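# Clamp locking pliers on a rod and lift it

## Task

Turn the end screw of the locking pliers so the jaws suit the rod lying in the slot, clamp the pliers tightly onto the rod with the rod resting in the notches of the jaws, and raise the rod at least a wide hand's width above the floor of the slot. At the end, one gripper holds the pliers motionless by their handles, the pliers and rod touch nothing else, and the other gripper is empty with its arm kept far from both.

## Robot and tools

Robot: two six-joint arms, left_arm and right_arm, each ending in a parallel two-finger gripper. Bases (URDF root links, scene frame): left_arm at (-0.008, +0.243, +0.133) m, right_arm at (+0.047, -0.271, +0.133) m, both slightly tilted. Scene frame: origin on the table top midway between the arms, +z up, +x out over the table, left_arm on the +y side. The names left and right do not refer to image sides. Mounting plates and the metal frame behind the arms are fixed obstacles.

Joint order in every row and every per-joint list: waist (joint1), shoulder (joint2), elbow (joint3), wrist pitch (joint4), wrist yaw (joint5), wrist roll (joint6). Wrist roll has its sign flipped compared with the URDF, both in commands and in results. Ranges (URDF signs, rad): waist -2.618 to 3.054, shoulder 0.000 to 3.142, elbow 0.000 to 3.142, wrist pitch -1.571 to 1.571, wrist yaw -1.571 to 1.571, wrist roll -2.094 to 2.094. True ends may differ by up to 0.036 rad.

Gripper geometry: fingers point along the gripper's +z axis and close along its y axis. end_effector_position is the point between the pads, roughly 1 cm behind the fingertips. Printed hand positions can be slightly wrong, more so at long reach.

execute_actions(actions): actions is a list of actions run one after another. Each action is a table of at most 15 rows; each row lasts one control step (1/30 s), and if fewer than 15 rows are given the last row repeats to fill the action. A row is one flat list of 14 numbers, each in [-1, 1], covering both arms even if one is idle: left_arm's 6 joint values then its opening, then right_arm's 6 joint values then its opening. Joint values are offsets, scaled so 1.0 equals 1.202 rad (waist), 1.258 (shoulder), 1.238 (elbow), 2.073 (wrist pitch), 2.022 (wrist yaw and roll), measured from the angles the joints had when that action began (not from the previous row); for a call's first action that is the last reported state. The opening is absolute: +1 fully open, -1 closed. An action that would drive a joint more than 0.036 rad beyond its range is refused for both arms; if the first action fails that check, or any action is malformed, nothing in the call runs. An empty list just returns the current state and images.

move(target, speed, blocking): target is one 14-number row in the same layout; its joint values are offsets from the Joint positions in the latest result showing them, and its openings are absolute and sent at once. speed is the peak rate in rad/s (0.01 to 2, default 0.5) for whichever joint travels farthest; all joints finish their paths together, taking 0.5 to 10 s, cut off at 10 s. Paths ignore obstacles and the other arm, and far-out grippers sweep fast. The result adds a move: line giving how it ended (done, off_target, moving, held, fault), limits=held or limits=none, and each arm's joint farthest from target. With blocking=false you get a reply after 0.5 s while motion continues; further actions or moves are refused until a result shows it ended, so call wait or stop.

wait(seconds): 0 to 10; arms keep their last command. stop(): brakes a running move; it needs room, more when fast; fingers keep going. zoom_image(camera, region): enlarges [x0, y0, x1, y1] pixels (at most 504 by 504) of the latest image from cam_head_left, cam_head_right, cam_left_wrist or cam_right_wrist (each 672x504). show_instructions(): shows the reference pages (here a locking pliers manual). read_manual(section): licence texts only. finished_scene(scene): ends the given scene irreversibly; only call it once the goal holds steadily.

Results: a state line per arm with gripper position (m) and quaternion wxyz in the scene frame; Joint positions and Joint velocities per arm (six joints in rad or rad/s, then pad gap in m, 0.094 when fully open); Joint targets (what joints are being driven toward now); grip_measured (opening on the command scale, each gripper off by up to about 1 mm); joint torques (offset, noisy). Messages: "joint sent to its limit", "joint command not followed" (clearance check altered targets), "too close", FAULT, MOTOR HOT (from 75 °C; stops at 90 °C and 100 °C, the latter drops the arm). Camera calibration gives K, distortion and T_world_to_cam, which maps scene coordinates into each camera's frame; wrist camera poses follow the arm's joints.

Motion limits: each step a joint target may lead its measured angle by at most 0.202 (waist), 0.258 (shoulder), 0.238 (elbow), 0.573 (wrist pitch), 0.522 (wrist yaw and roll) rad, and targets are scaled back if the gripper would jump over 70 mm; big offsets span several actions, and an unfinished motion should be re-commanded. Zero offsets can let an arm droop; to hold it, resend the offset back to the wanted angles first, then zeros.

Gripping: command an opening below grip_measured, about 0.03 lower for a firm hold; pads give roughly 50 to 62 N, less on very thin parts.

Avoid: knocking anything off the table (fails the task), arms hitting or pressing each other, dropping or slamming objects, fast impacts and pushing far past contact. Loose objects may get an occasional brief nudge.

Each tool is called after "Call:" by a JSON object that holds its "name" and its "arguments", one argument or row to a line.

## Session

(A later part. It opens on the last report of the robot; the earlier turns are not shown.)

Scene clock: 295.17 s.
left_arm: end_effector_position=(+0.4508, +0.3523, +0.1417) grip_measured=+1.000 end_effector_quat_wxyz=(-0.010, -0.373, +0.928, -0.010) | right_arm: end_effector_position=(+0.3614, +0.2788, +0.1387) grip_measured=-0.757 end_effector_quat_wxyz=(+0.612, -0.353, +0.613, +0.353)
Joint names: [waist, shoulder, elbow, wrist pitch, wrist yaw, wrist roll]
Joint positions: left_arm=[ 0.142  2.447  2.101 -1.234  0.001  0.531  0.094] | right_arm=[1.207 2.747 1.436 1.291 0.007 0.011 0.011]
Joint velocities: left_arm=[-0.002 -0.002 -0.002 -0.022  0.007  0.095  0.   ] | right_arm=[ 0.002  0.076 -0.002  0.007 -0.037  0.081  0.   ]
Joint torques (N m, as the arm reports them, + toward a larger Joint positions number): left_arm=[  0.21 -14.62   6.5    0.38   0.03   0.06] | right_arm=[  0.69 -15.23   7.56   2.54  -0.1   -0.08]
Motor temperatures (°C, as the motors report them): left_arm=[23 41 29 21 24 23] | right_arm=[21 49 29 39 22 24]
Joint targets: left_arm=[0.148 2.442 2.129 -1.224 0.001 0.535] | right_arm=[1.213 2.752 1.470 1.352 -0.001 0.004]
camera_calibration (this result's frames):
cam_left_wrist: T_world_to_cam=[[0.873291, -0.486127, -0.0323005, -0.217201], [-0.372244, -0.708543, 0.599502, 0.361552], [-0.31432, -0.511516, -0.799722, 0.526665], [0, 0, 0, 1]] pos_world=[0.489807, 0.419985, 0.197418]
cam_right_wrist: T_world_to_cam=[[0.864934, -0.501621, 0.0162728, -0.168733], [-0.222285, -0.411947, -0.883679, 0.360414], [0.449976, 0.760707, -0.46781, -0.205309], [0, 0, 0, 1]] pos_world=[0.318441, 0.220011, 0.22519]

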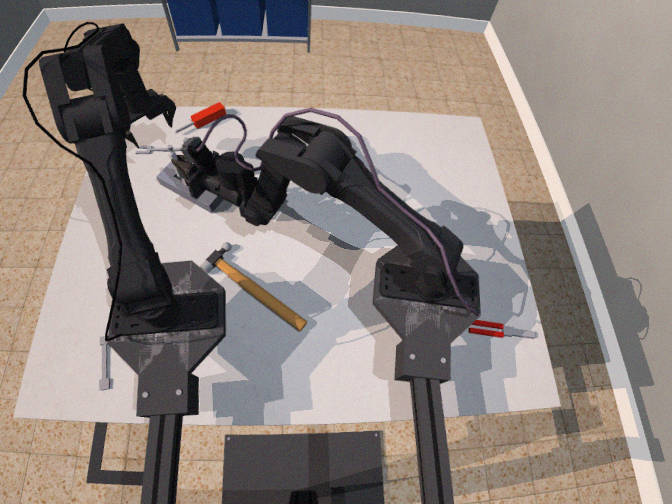

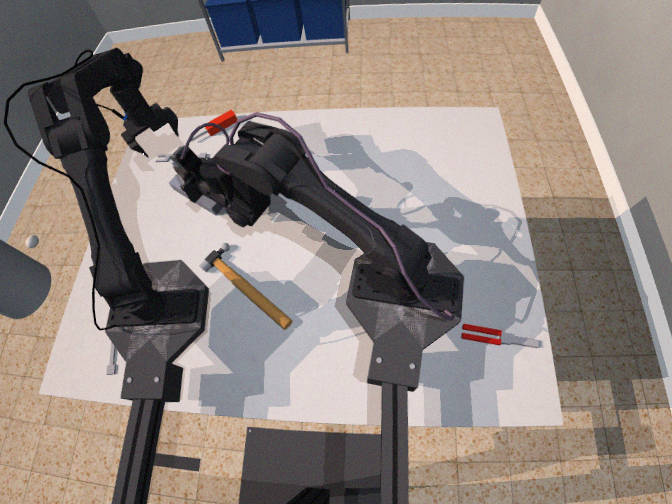

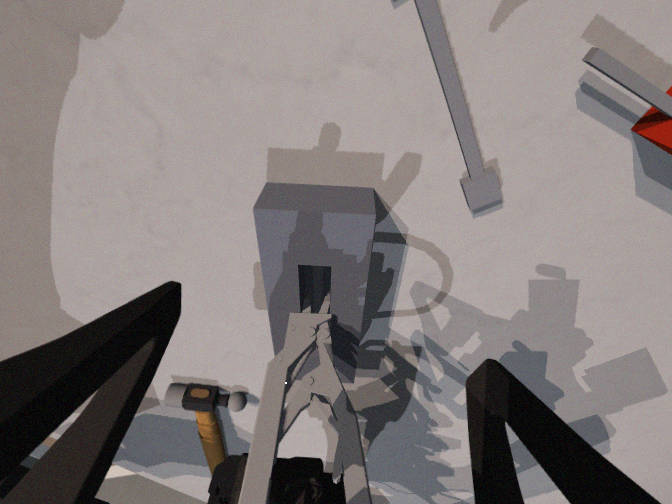

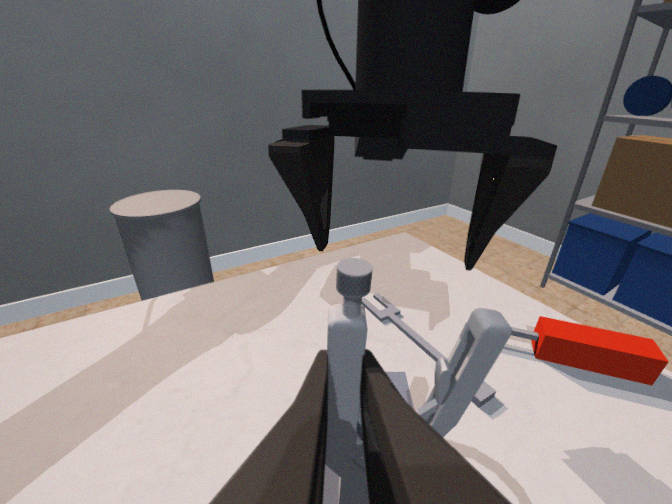

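Call:
{"name": "execute_actions", "arguments": {
  "actions": []
}}

Call:
{"name": "zoom_image", "arguments": {
  "camera": "cam_left_wrist",
  "region": [260, 250, 370, 410]
}}

Scene clock: 297.80 s.
left_arm: end_effector_position=(+0.4508, +0.3523, +0.1417) grip_measured=+1.000 end_effector_quat_wxyz=(-0.010, -0.373, +0.928, -0.010) | right_arm: end_effector_position=(+0.3611, +0.2783, +0.1376) grip_measured=-0.757 end_effector_quat_wxyz=(+0.613, -0.352, +0.613, +0.353)
Joint names: [waist, shoulder, elbow, wrist pitch, wrist yaw, wrist roll]
Joint positions: left_arm=[ 0.142  2.447  2.101 -1.234  0.001  0.531  0.094] | right_arm=[1.207 2.752 1.436 1.298 0.007 0.011 0.011]
Joint velocities: left_arm=[-0.007  0.002 -0.012  0.022 -0.007 -0.037  0.   ] | right_arm=[ 0.007 -0.002  0.002 -0.022  0.022  0.022  0.001]
Joint torques (N m, as the arm reports them, + toward a larger Joint positions number): left_arm=[  0.22 -14.61   6.51   0.38   0.03   0.06] | right_arm=[  0.71 -15.25   7.56   2.48  -0.1   -0.07]
Motor temperatures (°C, as the motors report them): left_arm=[23 41 29 21 24 23] | right_arm=[21 49 29 39 22 24]
Joint targets: left_arm=[0.148 2.442 2.129 -1.224 0.001 0.535] | right_arm=[1.213 2.752 1.470 1.352 -0.001 0.004]
camera_calibration (this result's frames):
cam_left_wrist: T_world_to_cam=[[0.873291, -0.486127, -0.0323005, -0.217201], [-0.372244, -0.708543, 0.599502, 0.361552], [-0.31432, -0.511516, -0.799722, 0.526665], [0, 0, 0, 1]] pos_world=[0.489807, 0.419985, 0.197418]
cam_right_wrist: T_world_to_cam=[[0.864902, -0.501678, 0.0162583, -0.168675], [-0.221292, -0.410184, -0.884748, 0.358488], [0.450528, 0.761622, -0.465786, -0.2061], [0, 0, 0, 1]] pos_world=[0.318071, 0.219396, 0.223915]

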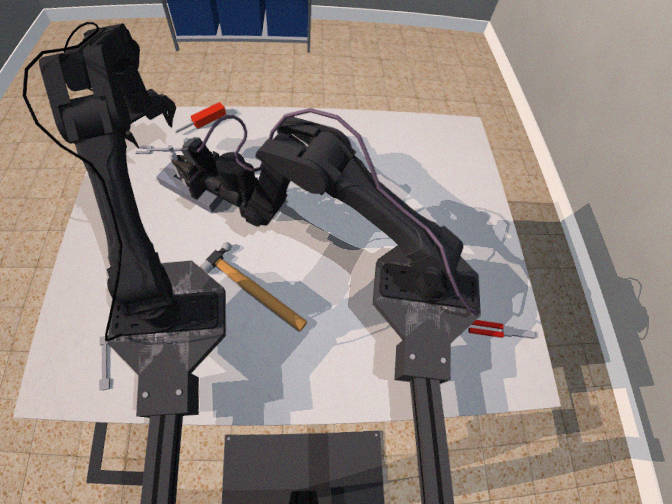

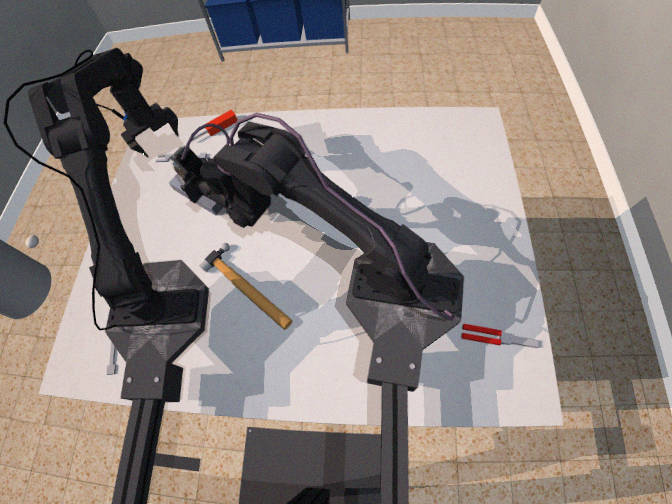

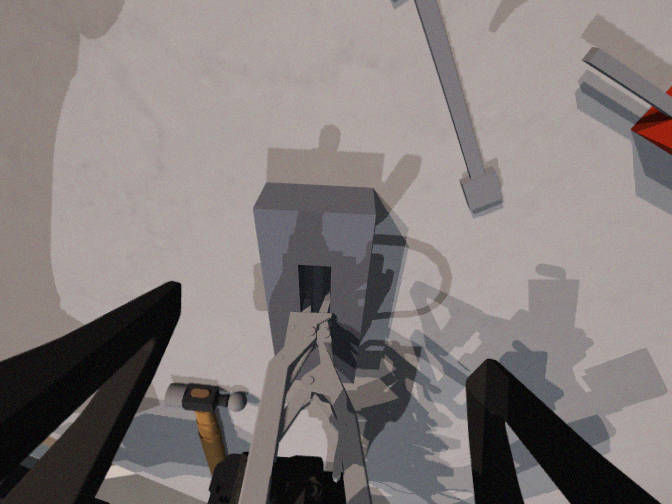

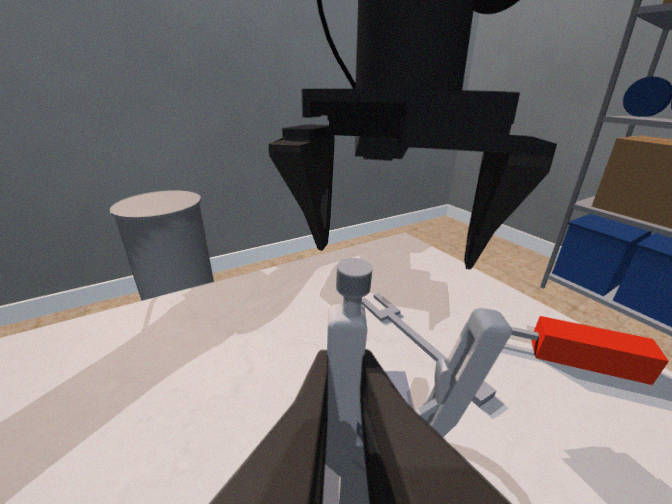

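Region (260, 250, 370, 410) of cam_left_wrist's 672x504 image, scaled by 3.150, with more detail than that image has; it fills the left 346 columns of this view, and the rest is white.

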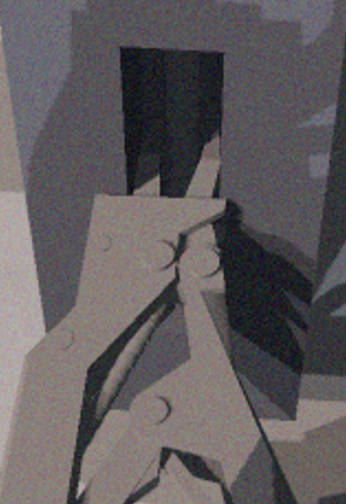

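Call:
{"name": "execute_actions", "arguments": {
  "actions": [
    [[0.005,-0.004,0.022,0.005,0,0.002,1.0, 0.005,0.002,0.028,0.0263,-0.004,-0.0035,-0.79],[0.005,-0.004,0.022,0.005,0,0.002,1.0, 0.005,0.0035,0.0287,0.0267,-0.004,-0.0035,-0.79],[0.005,-0.004,0.022,0.005,0,0.002,1.0, 0.005,0.005,0.0294,0.0271,-0.004,-0.0035,-0.79],[0.005,-0.004,0.022,0.005,0,0.002,1.0, 0.005,0.0063,0.03,0.0274,-0.004,-0.0035,-0.79],[0.005,-0.004,0.022,0.005,0,0.002,1.0, 0.005,0.0075,0.0307,0.0278,-0.004,-0.0035,-0.79],[0.005,-0.004,0.022,0.005,0,0.002,1.0, 0.005,0.0087,0.0313,0.0282,-0.004,-0.0035,-0.79],[0.005,-0.004,0.022,0.005,0,0.002,1.0, 0.005,0.0099,0.032,0.0285,-0.004,-0.0035,-0.79],[0.005,-0.004,0.022,0.005,0,0.002,1.0, 0.005,0.0111,0.0326,0.0289,-0.004,-0.0035,-0.79],[0.005,-0.004,0.022,0.005,0,0.002,1.0, 0.005,0.0123,0.0333,0.0293,-0.004,-0.0035,-0.79],[0.005,-0.004,0.022,0.005,0,0.002,1.0, 0.005,0.0135,0.0339,0.0296,-0.004,-0.0035,-0.79]]
  ]
}}

Call:
{"name": "wait", "arguments": {
  "seconds": 0.4
}}

Call:
{"name": "zoom_image", "arguments": {
  "camera": "cam_left_wrist",
  "region": [260, 250, 370, 410]
}}

Scene clock: 312.37 s.
left_arm: end_effector_position=(+0.4508, +0.3523, +0.1417) grip_measured=+1.000 end_effector_quat_wxyz=(-0.010, -0.373, +0.928, -0.010) | right_arm: end_effector_position=(+0.3615, +0.2791, +0.1358) grip_measured=-0.757 end_effector_quat_wxyz=(+0.615, -0.351, +0.611, +0.355)
Joint names: [waist, shoulder, elbow, wrist pitch, wrist yaw, wrist roll]
Joint positions: left_arm=[ 0.142  2.447  2.101 -1.234  0.001  0.531  0.094] | right_arm=[1.207 2.765 1.447 1.307 0.006 0.011 0.011]
Joint velocities: left_arm=[ 0.017 -0.002 -0.002  0.037 -0.022  0.022  0.   ] | right_arm=[ 0.007  0.002 -0.012  0.051  0.066  0.007  0.   ]
Joint torques (N m, as the arm reports them, + toward a larger Joint positions number): left_arm=[  0.21 -14.62   6.5    0.38   0.03   0.06] | right_arm=[  0.59 -14.88   7.34   2.43  -0.11  -0.09]
Motor temperatures (°C, as the motors report them): left_arm=[23 41 30 21 24 23] | right_arm=[21 49 30 39 22 24]
Joint targets: left_arm=[0.148 2.442 2.129 -1.224 0.001 0.535] | right_arm=[1.213 2.769 1.478 1.359 -0.002 0.004]
camera_calibration (this result's frames):
cam_left_wrist: T_world_to_cam=[[0.873291, -0.486127, -0.0323005, -0.217201], [-0.372244, -0.708543, 0.599502, 0.361552], [-0.31432, -0.511516, -0.799722, 0.526665], [0, 0, 0, 1]] pos_world=[0.489807, 0.419985, 0.197418]
cam_right_wrist: T_world_to_cam=[[0.865, -0.501509, 0.0162193, -0.168627], [-0.218314, -0.405258, -0.887753, 0.355222], [0.451789, 0.764366, -0.460034, -0.209685], [0, 0, 0, 1]] pos_world=[0.318146, 0.219665, 0.221622]

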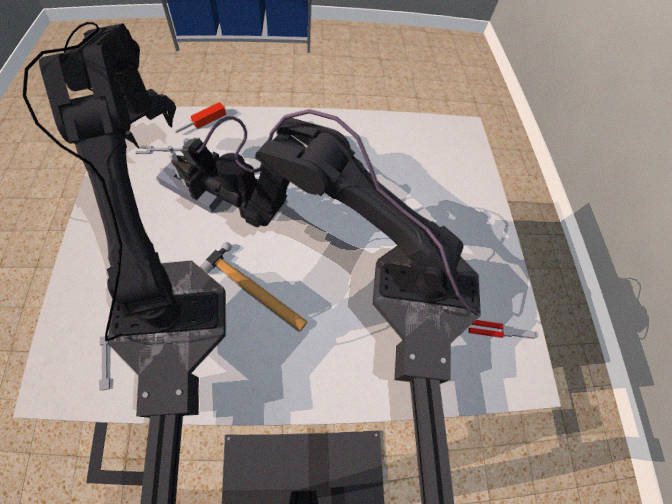

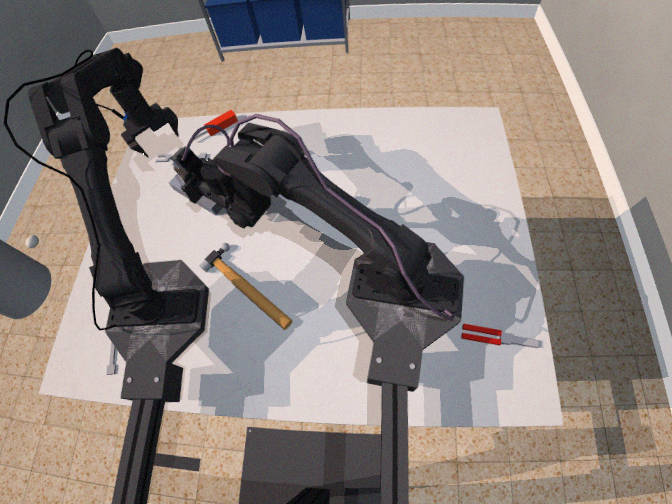

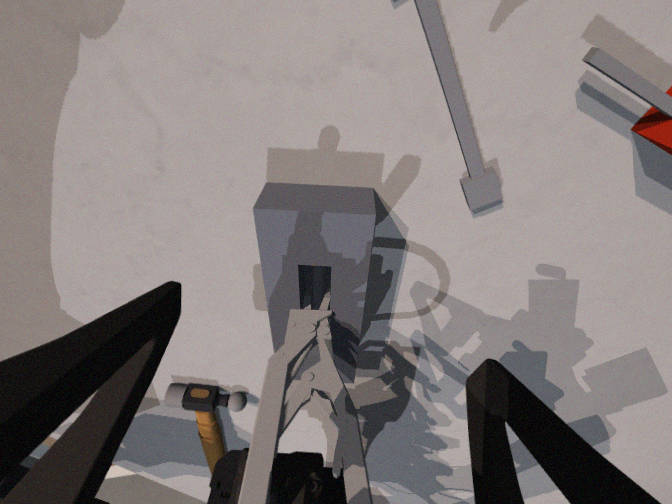

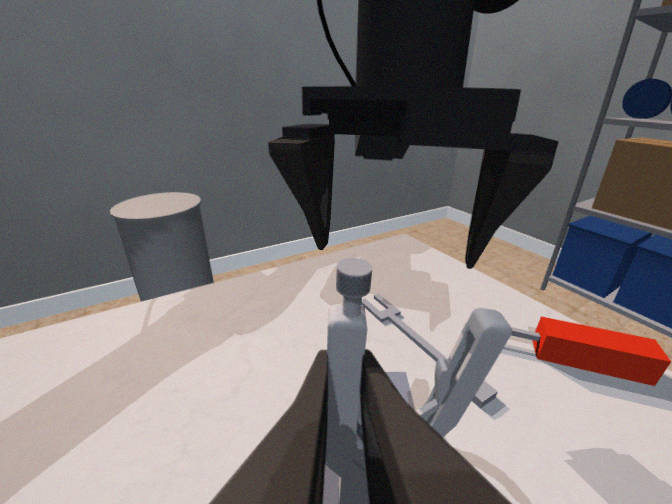

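Scene clock: 312.77 s.
left_arm: end_effector_position=(+0.4508, +0.3523, +0.1417) grip_measured=+1.000 end_effector_quat_wxyz=(-0.010, -0.373, +0.928, -0.010) | right_arm: end_effector_position=(+0.3615, +0.2791, +0.1358) grip_measured=-0.757 end_effector_quat_wxyz=(+0.615, -0.351, +0.610, +0.355)
Joint names: [waist, shoulder, elbow, wrist pitch, wrist yaw, wrist roll]
Joint positions: left_arm=[ 0.142  2.447  2.101 -1.234  0.001  0.531  0.094] | right_arm=[1.207 2.765 1.447 1.307 0.006 0.011 0.011]
Joint velocities: left_arm=[ 0.012 -0.017 -0.002  0.022 -0.007 -0.051  0.   ] | right_arm=[-0.002 -0.002 -0.002  0.007  0.022 -0.007  0.   ]
Joint torques (N m, as the arm reports them, + toward a larger Joint positions number): left_arm=[  0.21 -14.61   6.51   0.38   0.03   0.06] | right_arm=[  0.63 -14.89   7.33   2.45  -0.09  -0.06]
Motor temperatures (°C, as the motors report them): left_arm=[23 41 30 21 24 23] | right_arm=[21 49 30 39 22 24]
Joint targets: left_arm=[0.148 2.442 2.129 -1.224 0.001 0.535] | right_arm=[1.213 2.769 1.478 1.360 -0.002 0.004]
wait: 0.40 s; at rest by 0.17 s
camera_calibration (this result's frames):
cam_left_wrist: T_world_to_cam=[[0.873291, -0.486127, -0.0323005, -0.217201], [-0.372244, -0.708543, 0.599502, 0.361552], [-0.31432, -0.511516, -0.799722, 0.526665], [0, 0, 0, 1]] pos_world=[0.489807, 0.419985, 0.197418]
cam_right_wrist: T_world_to_cam=[[0.864995, -0.501518, 0.016217, -0.168625], [-0.218148, -0.404963, -0.887928, 0.355187], [0.45188, 0.764516, -0.459696, -0.209762], [0, 0, 0, 1]] pos_world=[0.31813, 0.219635, 0.221689]

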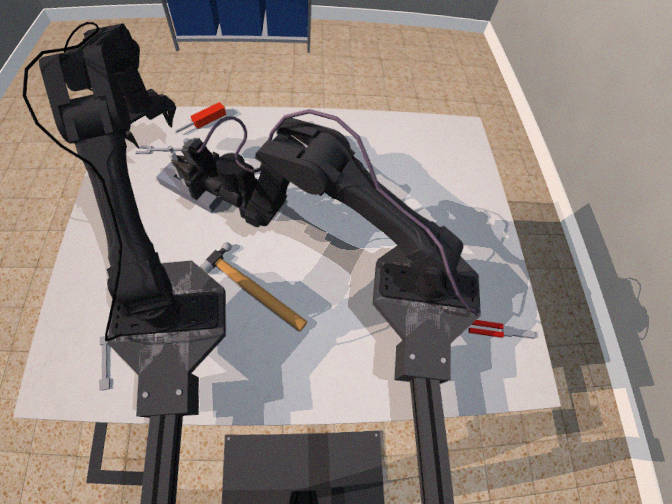

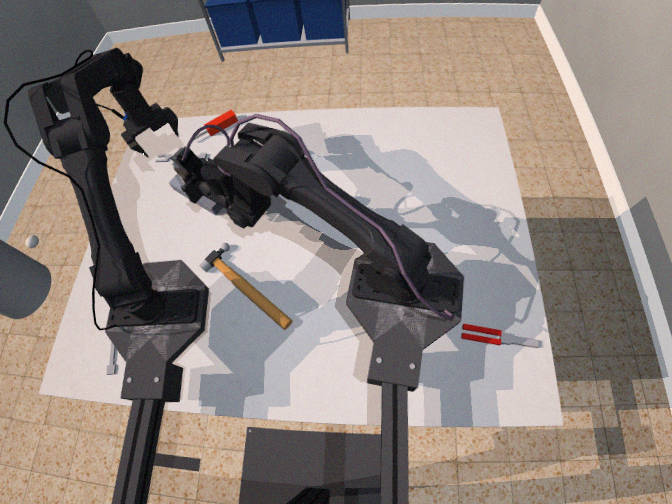

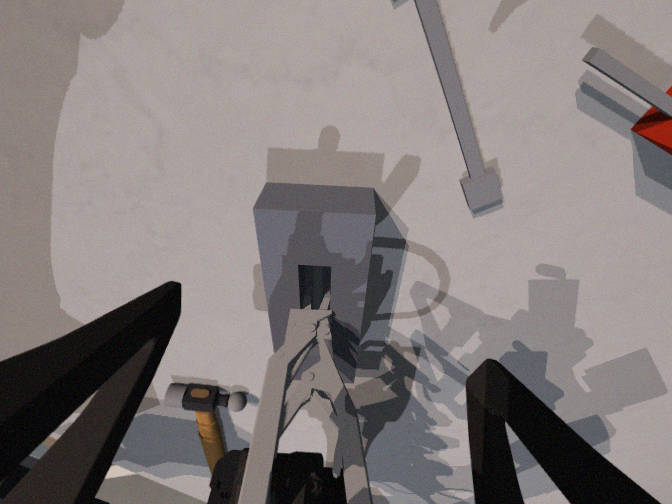

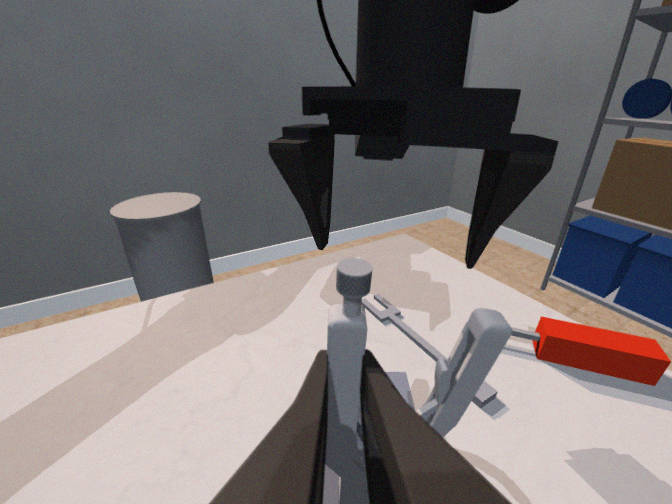

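Region (260, 250, 370, 410) of cam_left_wrist's 672x504 image, scaled by 3.150, with more detail than that image has; it fills the left 346 columns of this view, and the rest is white.

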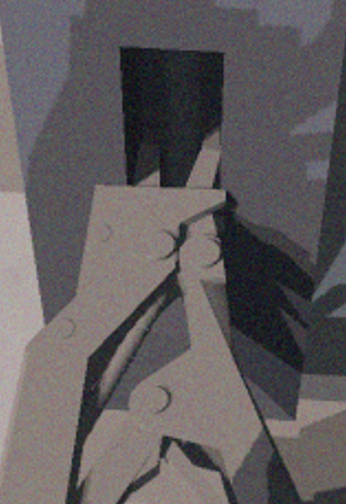

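Call:
{"name": "execute_actions", "arguments": {
  "actions": [
    [[0.005,-0.004,0.022,0.005,0,0.002,1.0, 0.003,0.003,0.024,0.022,-0.002,-0.002,-0.79],[0.005,-0.004,0.022,0.005,0,0.002,1.0, 0.002,0.003,0.022,0.019,-0.001,-0.001,-0.79],[0.005,-0.004,0.022,0.005,0,0.002,1.0, 0.001,0.003,0.020,0.016,0,0,-0.79],[0.005,-0.004,0.022,0.005,0,0.002,1.0, 0,0.003,0.018,0.013,0,0,-0.79],[0.005,-0.004,0.022,0.005,0,0.002,1.0, 0,0.003,0.016,0.010,0,0,-0.79],[0.005,-0.004,0.022,0.005,0,0.002,1.0, 0,0.003,0.014,0.007,0,0,-0.79],[0.005,-0.004,0.022,0.005,0,0.002,1.0, 0,0.003,0.012,0.004,0,0,-0.79],[0.005,-0.004,0.022,0.005,0,0.002,1.0, 0,0.003,0.012,0.001,0,0,-0.79],[0.005,-0.004,0.022,0.005,0,0.002,1.0, 0,0.003,0.012,0,0,0,-0.79],[0.005,-0.004,0.022,0.005,0,0.002,1.0, 0,0.003,0.012,0,0,0,-0.775],[0.005,-0.004,0.022,0.005,0,0.002,1.0, 0,0.003,0.012,0,0,0,-0.765],[0.005,-0.004,0.022,0.005,0,0.002,1.0, 0,0.003,0.012,0,0,0,-0.755],[0.005,-0.004,0.022,0.005,0,0.002,1.0, 0,0.003,0.012,0,0,0,-0.735],[0.005,-0.004,0.022,0.005,0,0.002,1.0, 0,0.003,0.012,0,0,0,-0.68],[0.005,-0.004,0.022,0.005,0,0.002,1.0, 0,0.003,0.012,0,0,0,-0.55]]
  ]
}}

Call:
{"name": "wait", "arguments": {
  "seconds": 0.4
}}

Scene clock: 334.37 s.
left_arm: end_effector_position=(+0.4508, +0.3523, +0.1417) grip_measured=+1.000 end_effector_quat_wxyz=(-0.010, -0.373, +0.928, -0.010) | right_arm: end_effector_position=(+0.3615, +0.2791, +0.1356) grip_measured=-0.612 end_effector_quat_wxyz=(+0.615, -0.351, +0.611, +0.354)
Joint names: [waist, shoulder, elbow, wrist pitch, wrist yaw, wrist roll]
Joint positions: left_arm=[ 0.142  2.447  2.101 -1.234  0.001  0.531  0.094] | right_arm=[1.207 2.765 1.447 1.306 0.006 0.011 0.018]
Joint velocities: left_arm=[-0.032  0.002 -0.007 -0.007  0.007  0.022  0.   ] | right_arm=[-0.007  0.007 -0.007  0.037  0.022 -0.007  0.12 ]
Joint torques (N m, as the arm reports them, + toward a larger Joint positions number): left_arm=[  0.22 -14.61   6.5    0.39   0.03   0.06] | right_arm=[  0.07 -14.94   6.01   1.91   0.02   0.  ]
Motor temperatures (°C, as the motors report them): left_arm=[23 42 30 21 24 23] | right_arm=[21 49 30 40 22 24]
Joint targets: left_arm=[0.148 2.442 2.129 -1.224 0.001 0.535] | right_arm=[1.207 2.769 1.462 1.307 0.006 0.011]
camera_calibration (this result's frames):
cam_left_wrist: T_world_to_cam=[[0.873291, -0.486127, -0.0323005, -0.217201], [-0.372244, -0.708543, 0.599502, 0.361552], [-0.31432, -0.511516, -0.799722, 0.526665], [0, 0, 0, 1]] pos_world=[0.489807, 0.419985, 0.197418]
cam_right_wrist: T_world_to_cam=[[0.865011, -0.50149, 0.016224, -0.168632], [-0.218646, -0.405848, -0.887402, 0.355291], [0.451607, 0.764065, -0.460711, -0.209532], [0, 0, 0, 1]] pos_world=[0.318178, 0.219723, 0.221488]

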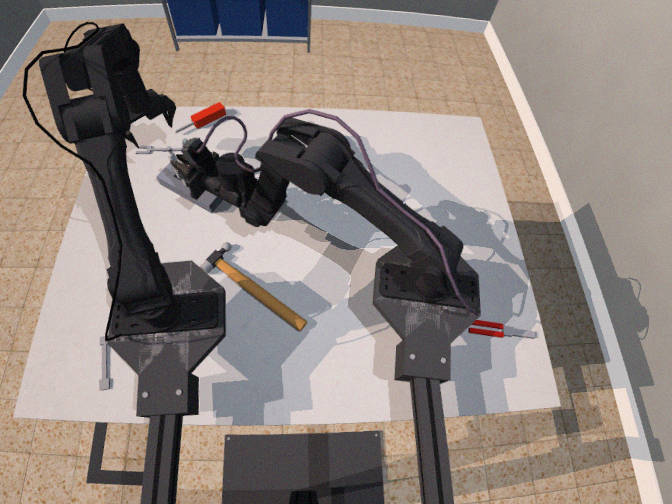

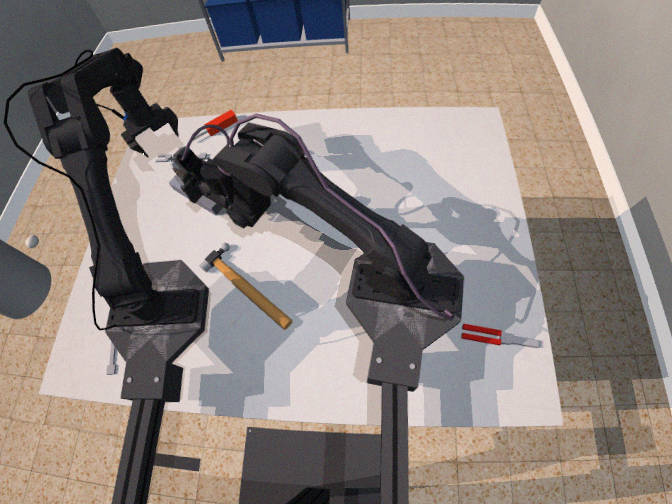

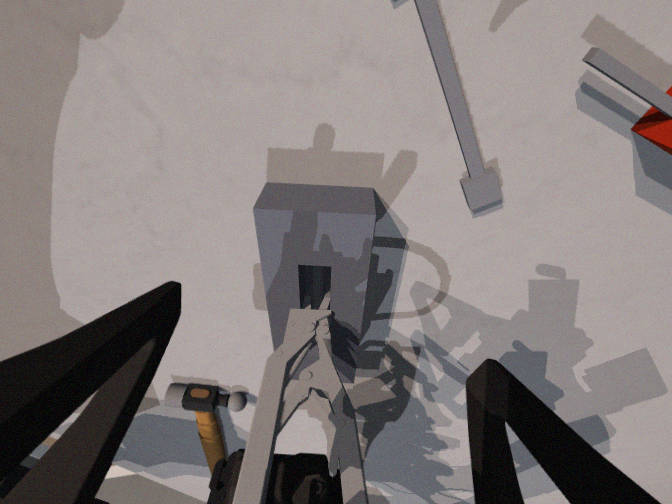

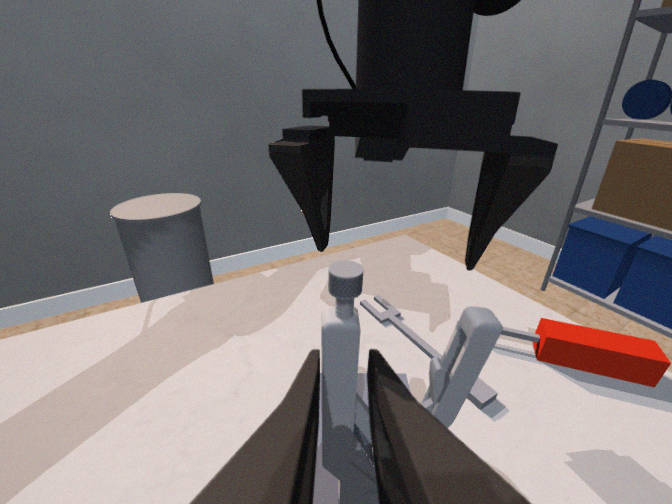

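Scene clock: 334.77 s.
left_arm: end_effector_position=(+0.4508, +0.3523, +0.1417) grip_measured=+1.000 end_effector_quat_wxyz=(-0.010, -0.373, +0.928, -0.010) | right_arm: end_effector_position=(+0.3615, +0.2791, +0.1358) grip_measured=-0.552 end_effector_quat_wxyz=(+0.615, -0.351, +0.611, +0.355)
Joint names: [waist, shoulder, elbow, wrist pitch, wrist yaw, wrist roll]
Joint positions: left_arm=[ 0.142  2.447  2.101 -1.234  0.001  0.531  0.094] | right_arm=[1.207 2.765 1.447 1.307 0.006 0.011 0.021]
Joint velocities: left_arm=[-0.007 -0.007  0.002 -0.037  0.007 -0.007  0.   ] | right_arm=[ 0.007 -0.007  0.007  0.037 -0.066  0.022 -0.001]
Joint torques (N m, as the arm reports them, + toward a larger Joint positions number): left_arm=[  0.22 -14.62   6.51   0.38   0.04   0.06] | right_arm=[  0.09 -14.96   6.01   1.91   0.    -0.01]
Motor temperatures (°C, as the motors report them): left_arm=[23 42 30 21 24 23] | right_arm=[21 49 29 40 22 24]
Joint targets: left_arm=[0.148 2.442 2.129 -1.224 0.001 0.535] | right_arm=[1.207 2.769 1.462 1.307 0.006 0.011]
wait: 0.40 s; at rest by 0.23 s
camera_calibration (this result's frames):
cam_left_wrist: T_world_to_cam=[[0.873291, -0.486127, -0.0323005, -0.217201], [-0.372244, -0.708543, 0.599502, 0.361552], [-0.31432, -0.511516, -0.799722, 0.526665], [0, 0, 0, 1]] pos_world=[0.489807, 0.419985, 0.197418]
cam_right_wrist: T_world_to_cam=[[0.865, -0.501509, 0.0162193, -0.168627], [-0.218314, -0.405258, -0.887753, 0.355222], [0.451789, 0.764366, -0.460034, -0.209685], [0, 0, 0, 1]] pos_world=[0.318146, 0.219665, 0.221622]

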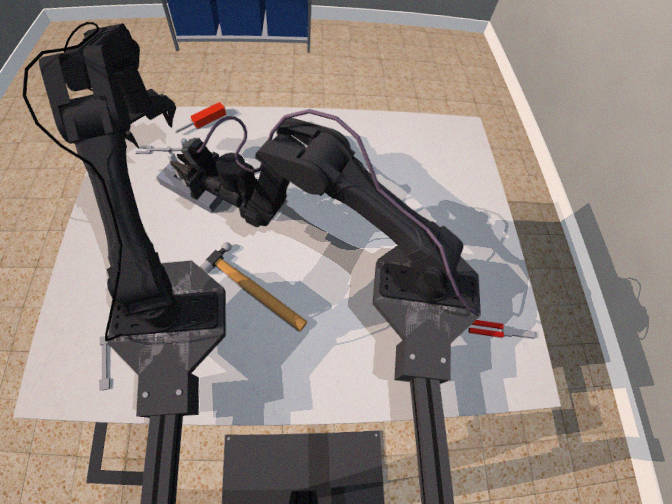

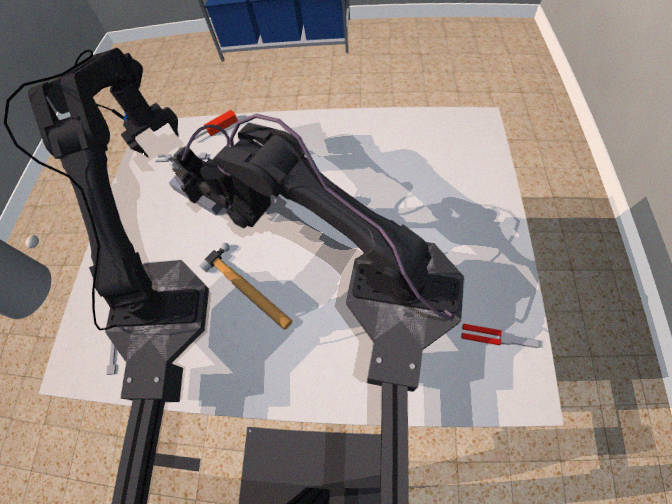

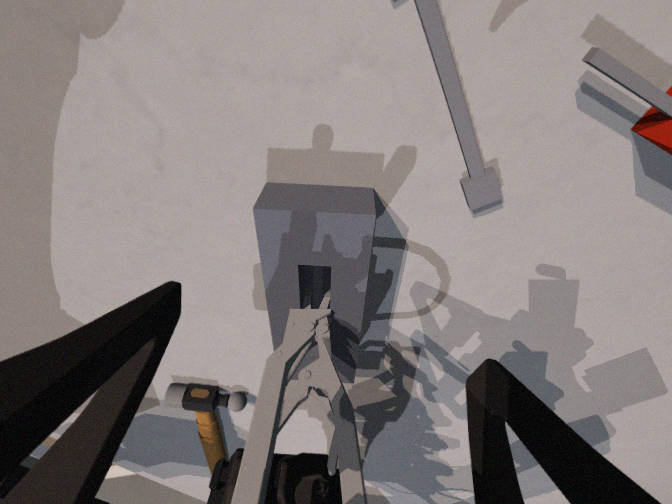

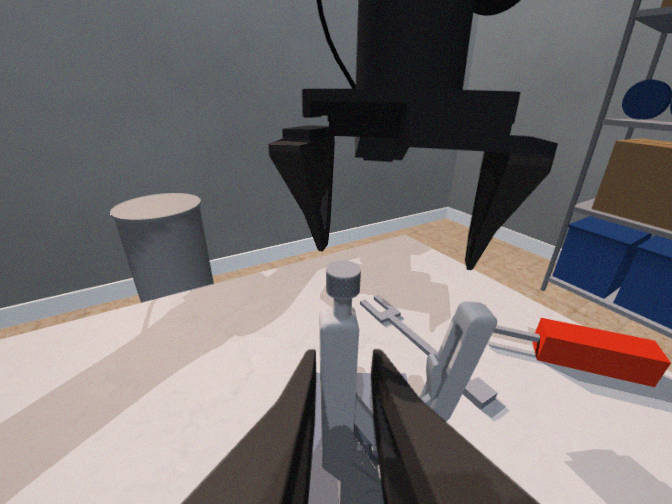

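Call:
{"name": "execute_actions", "arguments": {
  "actions": [
    [[0.005,-0.004,0.022,0.005,0,0.002,0.8, 0,-0.012,0.0,0.003,0,0,-0.55],[0.005,-0.004,0.022,0.005,0,0.002,0.6, 0,-0.016,-0.010,0.004,0,0,-0.55],[0.005,-0.004,0.022,0.005,0,0.002,0.4, 0,-0.0185,-0.016,0.0065,0,0,-0.55],[0.005,-0.004,0.022,0.005,0,0.002,0.2, 0,-0.0215,-0.024,0.0097,0,0,-0.55],[0.005,-0.004,0.022,0.005,0,0.002,0.0, 0,-0.025,-0.034,0.0136,0,0,-0.55],[0.005,-0.004,0.022,0.005,0,0.002,-0.2, 0,-0.0285,-0.045,0.018,0,0,-0.55],[0.005,-0.004,0.022,0.005,0,0.002,-0.4, 0,-0.032,-0.056,0.0223,0,0,-0.55],[0.005,-0.004,0.022,0.005,0,0.002,-0.4, 0,-0.0355,-0.067,0.0266,0,0,-0.55],[0.005,-0.004,0.022,0.005,0,0.002,-0.4, 0,-0.039,-0.078,0.031,0,0,-0.55],[0.005,-0.004,0.022,0.005,0,0.002,-0.4, 0,-0.0425,-0.089,0.0352,0,0,-0.55],[0.005,-0.004,0.022,0.005,0,0.002,-0.4, 0,-0.0455,-0.099,0.039,0,0,-0.55],[0.005,-0.004,0.022,0.005,0,0.002,-0.4, 0,-0.048,-0.107,0.042,0,0,-0.55],[0.005,-0.004,0.022,0.005,0,0.002,-0.4, 0,-0.0495,-0.112,0.044,0,0,-0.55],[0.005,-0.004,0.022,0.005,0,0.002,-0.4, 0,-0.0505,-0.1145,0.0447,0,0,-0.55],[0.005,-0.004,0.022,0.005,0,0.002,-0.4, 0,-0.051,-0.1155,0.045,0,0,-0.55]]
  ]
}}

Call:
{"name": "wait", "arguments": {
  "seconds": 0.3
}}

Scene clock: 391.20 s.
left_arm: end_effector_position=(+0.4508, +0.3523, +0.1417) grip_measured=-0.398 end_effector_quat_wxyz=(-0.010, -0.373, +0.928, -0.010) | right_arm: end_effector_position=(+0.3512, +0.2610, +0.1399) grip_measured=-0.552 end_effector_quat_wxyz=(+0.615, -0.351, +0.610, +0.355)
Joint names: [waist, shoulder, elbow, wrist pitch, wrist yaw, wrist roll]
Joint positions: left_arm=[ 0.142  2.447  2.101 -1.234  0.001  0.531  0.028] | right_arm=[1.207 2.716 1.329 1.378 0.006 0.011 0.021]
Joint velocities: left_arm=[-0.002 -0.007  0.007  0.022  0.007 -0.022 -0.   ] | right_arm=[ 0.007  0.012 -0.139  0.095 -0.095  0.022 -0.001]
Joint torques (N m, as the arm reports them, + toward a larger Joint positions number): left_arm=[  0.21 -14.62   6.5    0.39   0.03   0.06] | right_arm=[  0.12 -15.92   3.23   1.96   0.    -0.01]
Motor temperatures (°C, as the motors report them): left_arm=[23 43 30 21 24 23] | right_arm=[21 50 29 38 22 24]
Joint targets: left_arm=[0.148 2.442 2.129 -1.224 0.001 0.535] | right_arm=[1.207 2.701 1.304 1.400 0.006 0.011]
camera_calibration (this result's frames):
cam_left_wrist: T_world_to_cam=[[0.873476, -0.485793, -0.0323113, -0.217401], [-0.371968, -0.708687, 0.599502, 0.361478], [-0.314133, -0.511632, -0.799721, 0.526621], [0, 0, 0, 1]] pos_world=[0.489781, 0.42, 0.197418]
cam_right_wrist: T_world_to_cam=[[0.864979, -0.501547, 0.0162099, -0.168854], [-0.217649, -0.404077, -0.888454, 0.348843], [0.452151, 0.764966, -0.458679, -0.189794], [0, 0, 0, 1]] pos_world=[0.307796, 0.201457, 0.225614]

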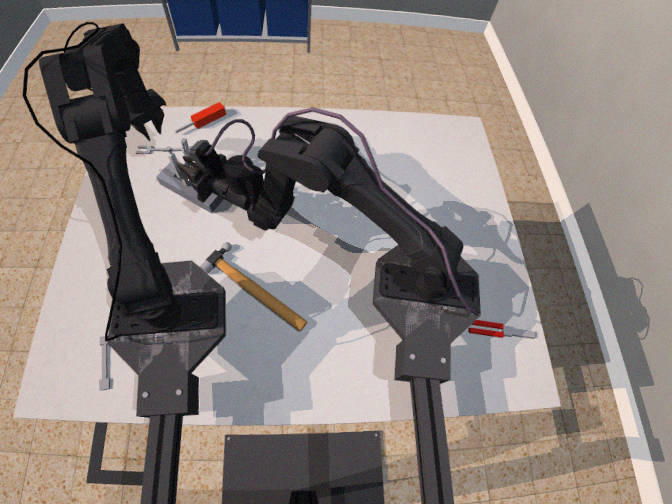

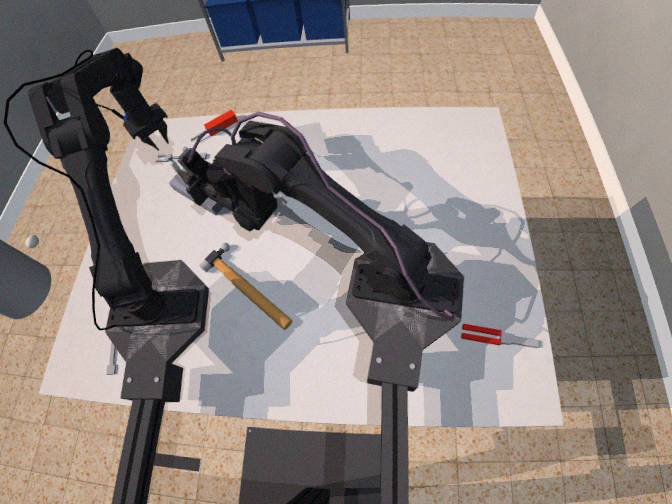

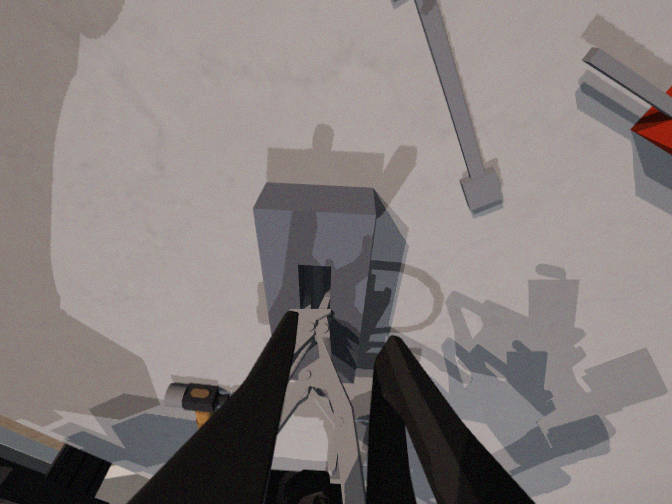

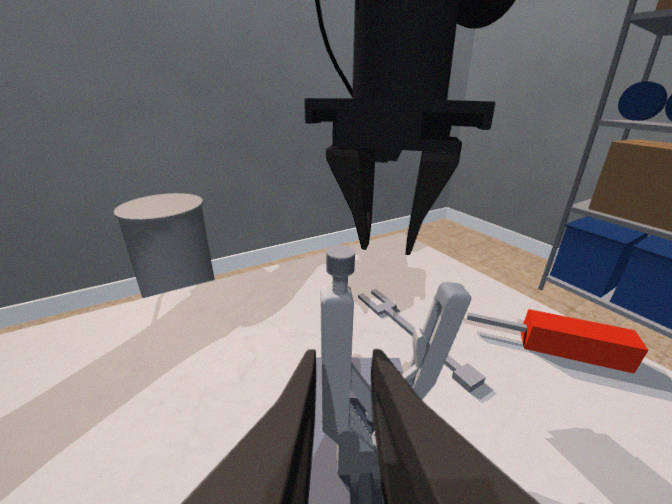

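Scene clock: 391.50 s.
left_arm: end_effector_position=(+0.4508, +0.3523, +0.1417) grip_measured=-0.398 end_effector_quat_wxyz=(-0.010, -0.373, +0.928, -0.010) | right_arm: end_effector_position=(+0.3504, +0.2596, +0.1409) grip_measured=-0.552 end_effector_quat_wxyz=(+0.618, -0.350, +0.608, +0.356)
Joint names: [waist, shoulder, elbow, wrist pitch, wrist yaw, wrist roll]
Joint positions: left_arm=[ 0.142  2.447  2.101 -1.234  0.001  0.531  0.028] | right_arm=[1.207 2.716 1.322 1.392 0.006 0.011 0.021]
Joint velocities: left_arm=[-0.002  0.007  0.002 -0.051 -0.051  0.051 -0.001] | right_arm=[-0.017 -0.007 -0.007 -0.007 -0.007 -0.007 -0.001]
Joint torques (N m, as the arm reports them, + toward a larger Joint positions number): left_arm=[  0.21 -14.62   6.51   0.38   0.03   0.06] | right_arm=[  0.1  -16.     2.92   1.96  -0.01   0.01]
Motor temperatures (°C, as the motors report them): left_arm=[23 43 30 21 24 23] | right_arm=[21 50 29 38 22 24]
Joint targets: left_arm=[0.148 2.442 2.129 -1.224 0.001 0.535] | right_arm=[1.207 2.701 1.304 1.400 0.006 0.011]
wait: 0.30 s; no rest
camera_calibration (this result's frames):
cam_left_wrist: T_world_to_cam=[[0.873476, -0.485793, -0.0323113, -0.217401], [-0.371968, -0.708687, 0.599502, 0.361478], [-0.314133, -0.511632, -0.799721, 0.526621], [0, 0, 0, 1]] pos_world=[0.489781, 0.42, 0.197418]
cam_right_wrist: T_world_to_cam=[[0.864876, -0.501726, 0.0161641, -0.168805], [-0.214484, -0.398457, -0.891756, 0.346957], [0.453858, 0.767791, -0.452228, -0.190134], [0, 0, 0, 1]] pos_world=[0.306706, 0.199537, 0.226146]

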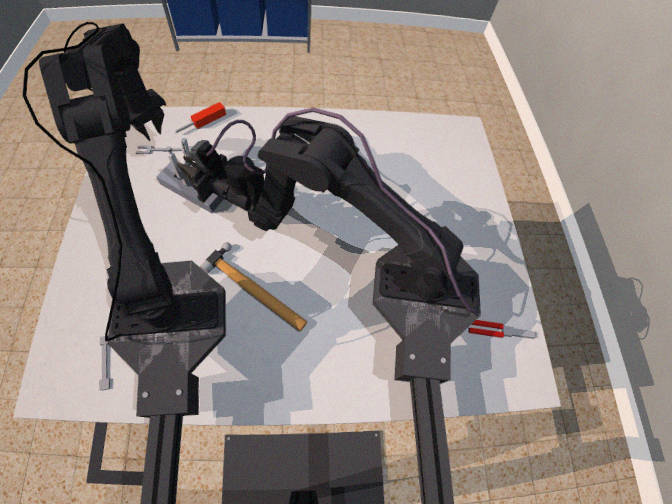

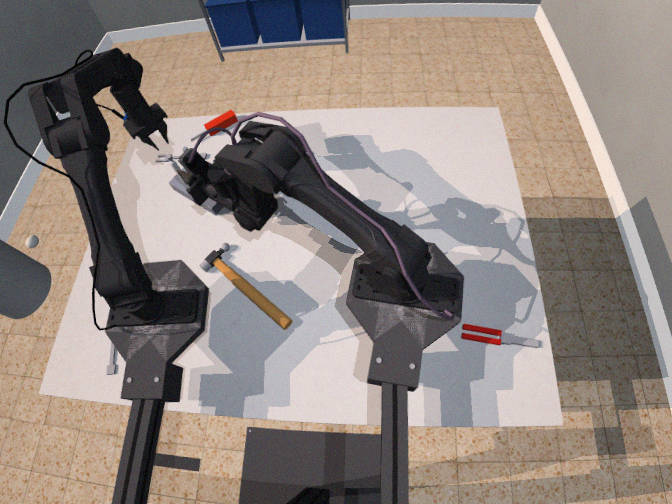

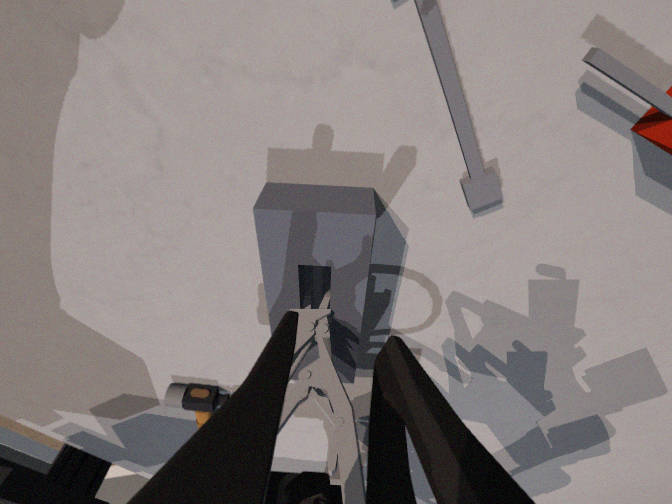

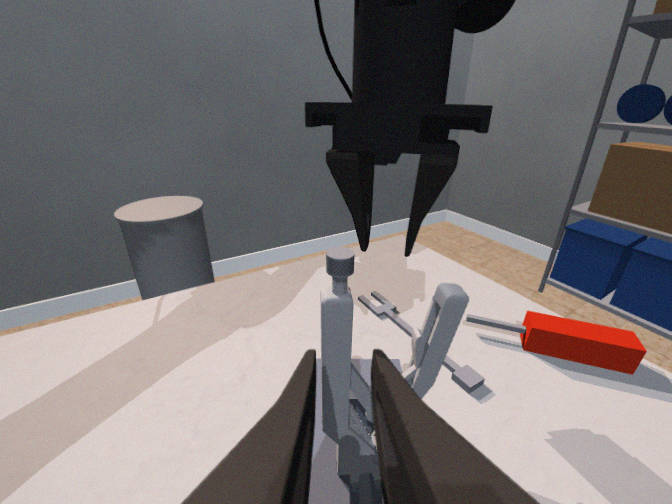

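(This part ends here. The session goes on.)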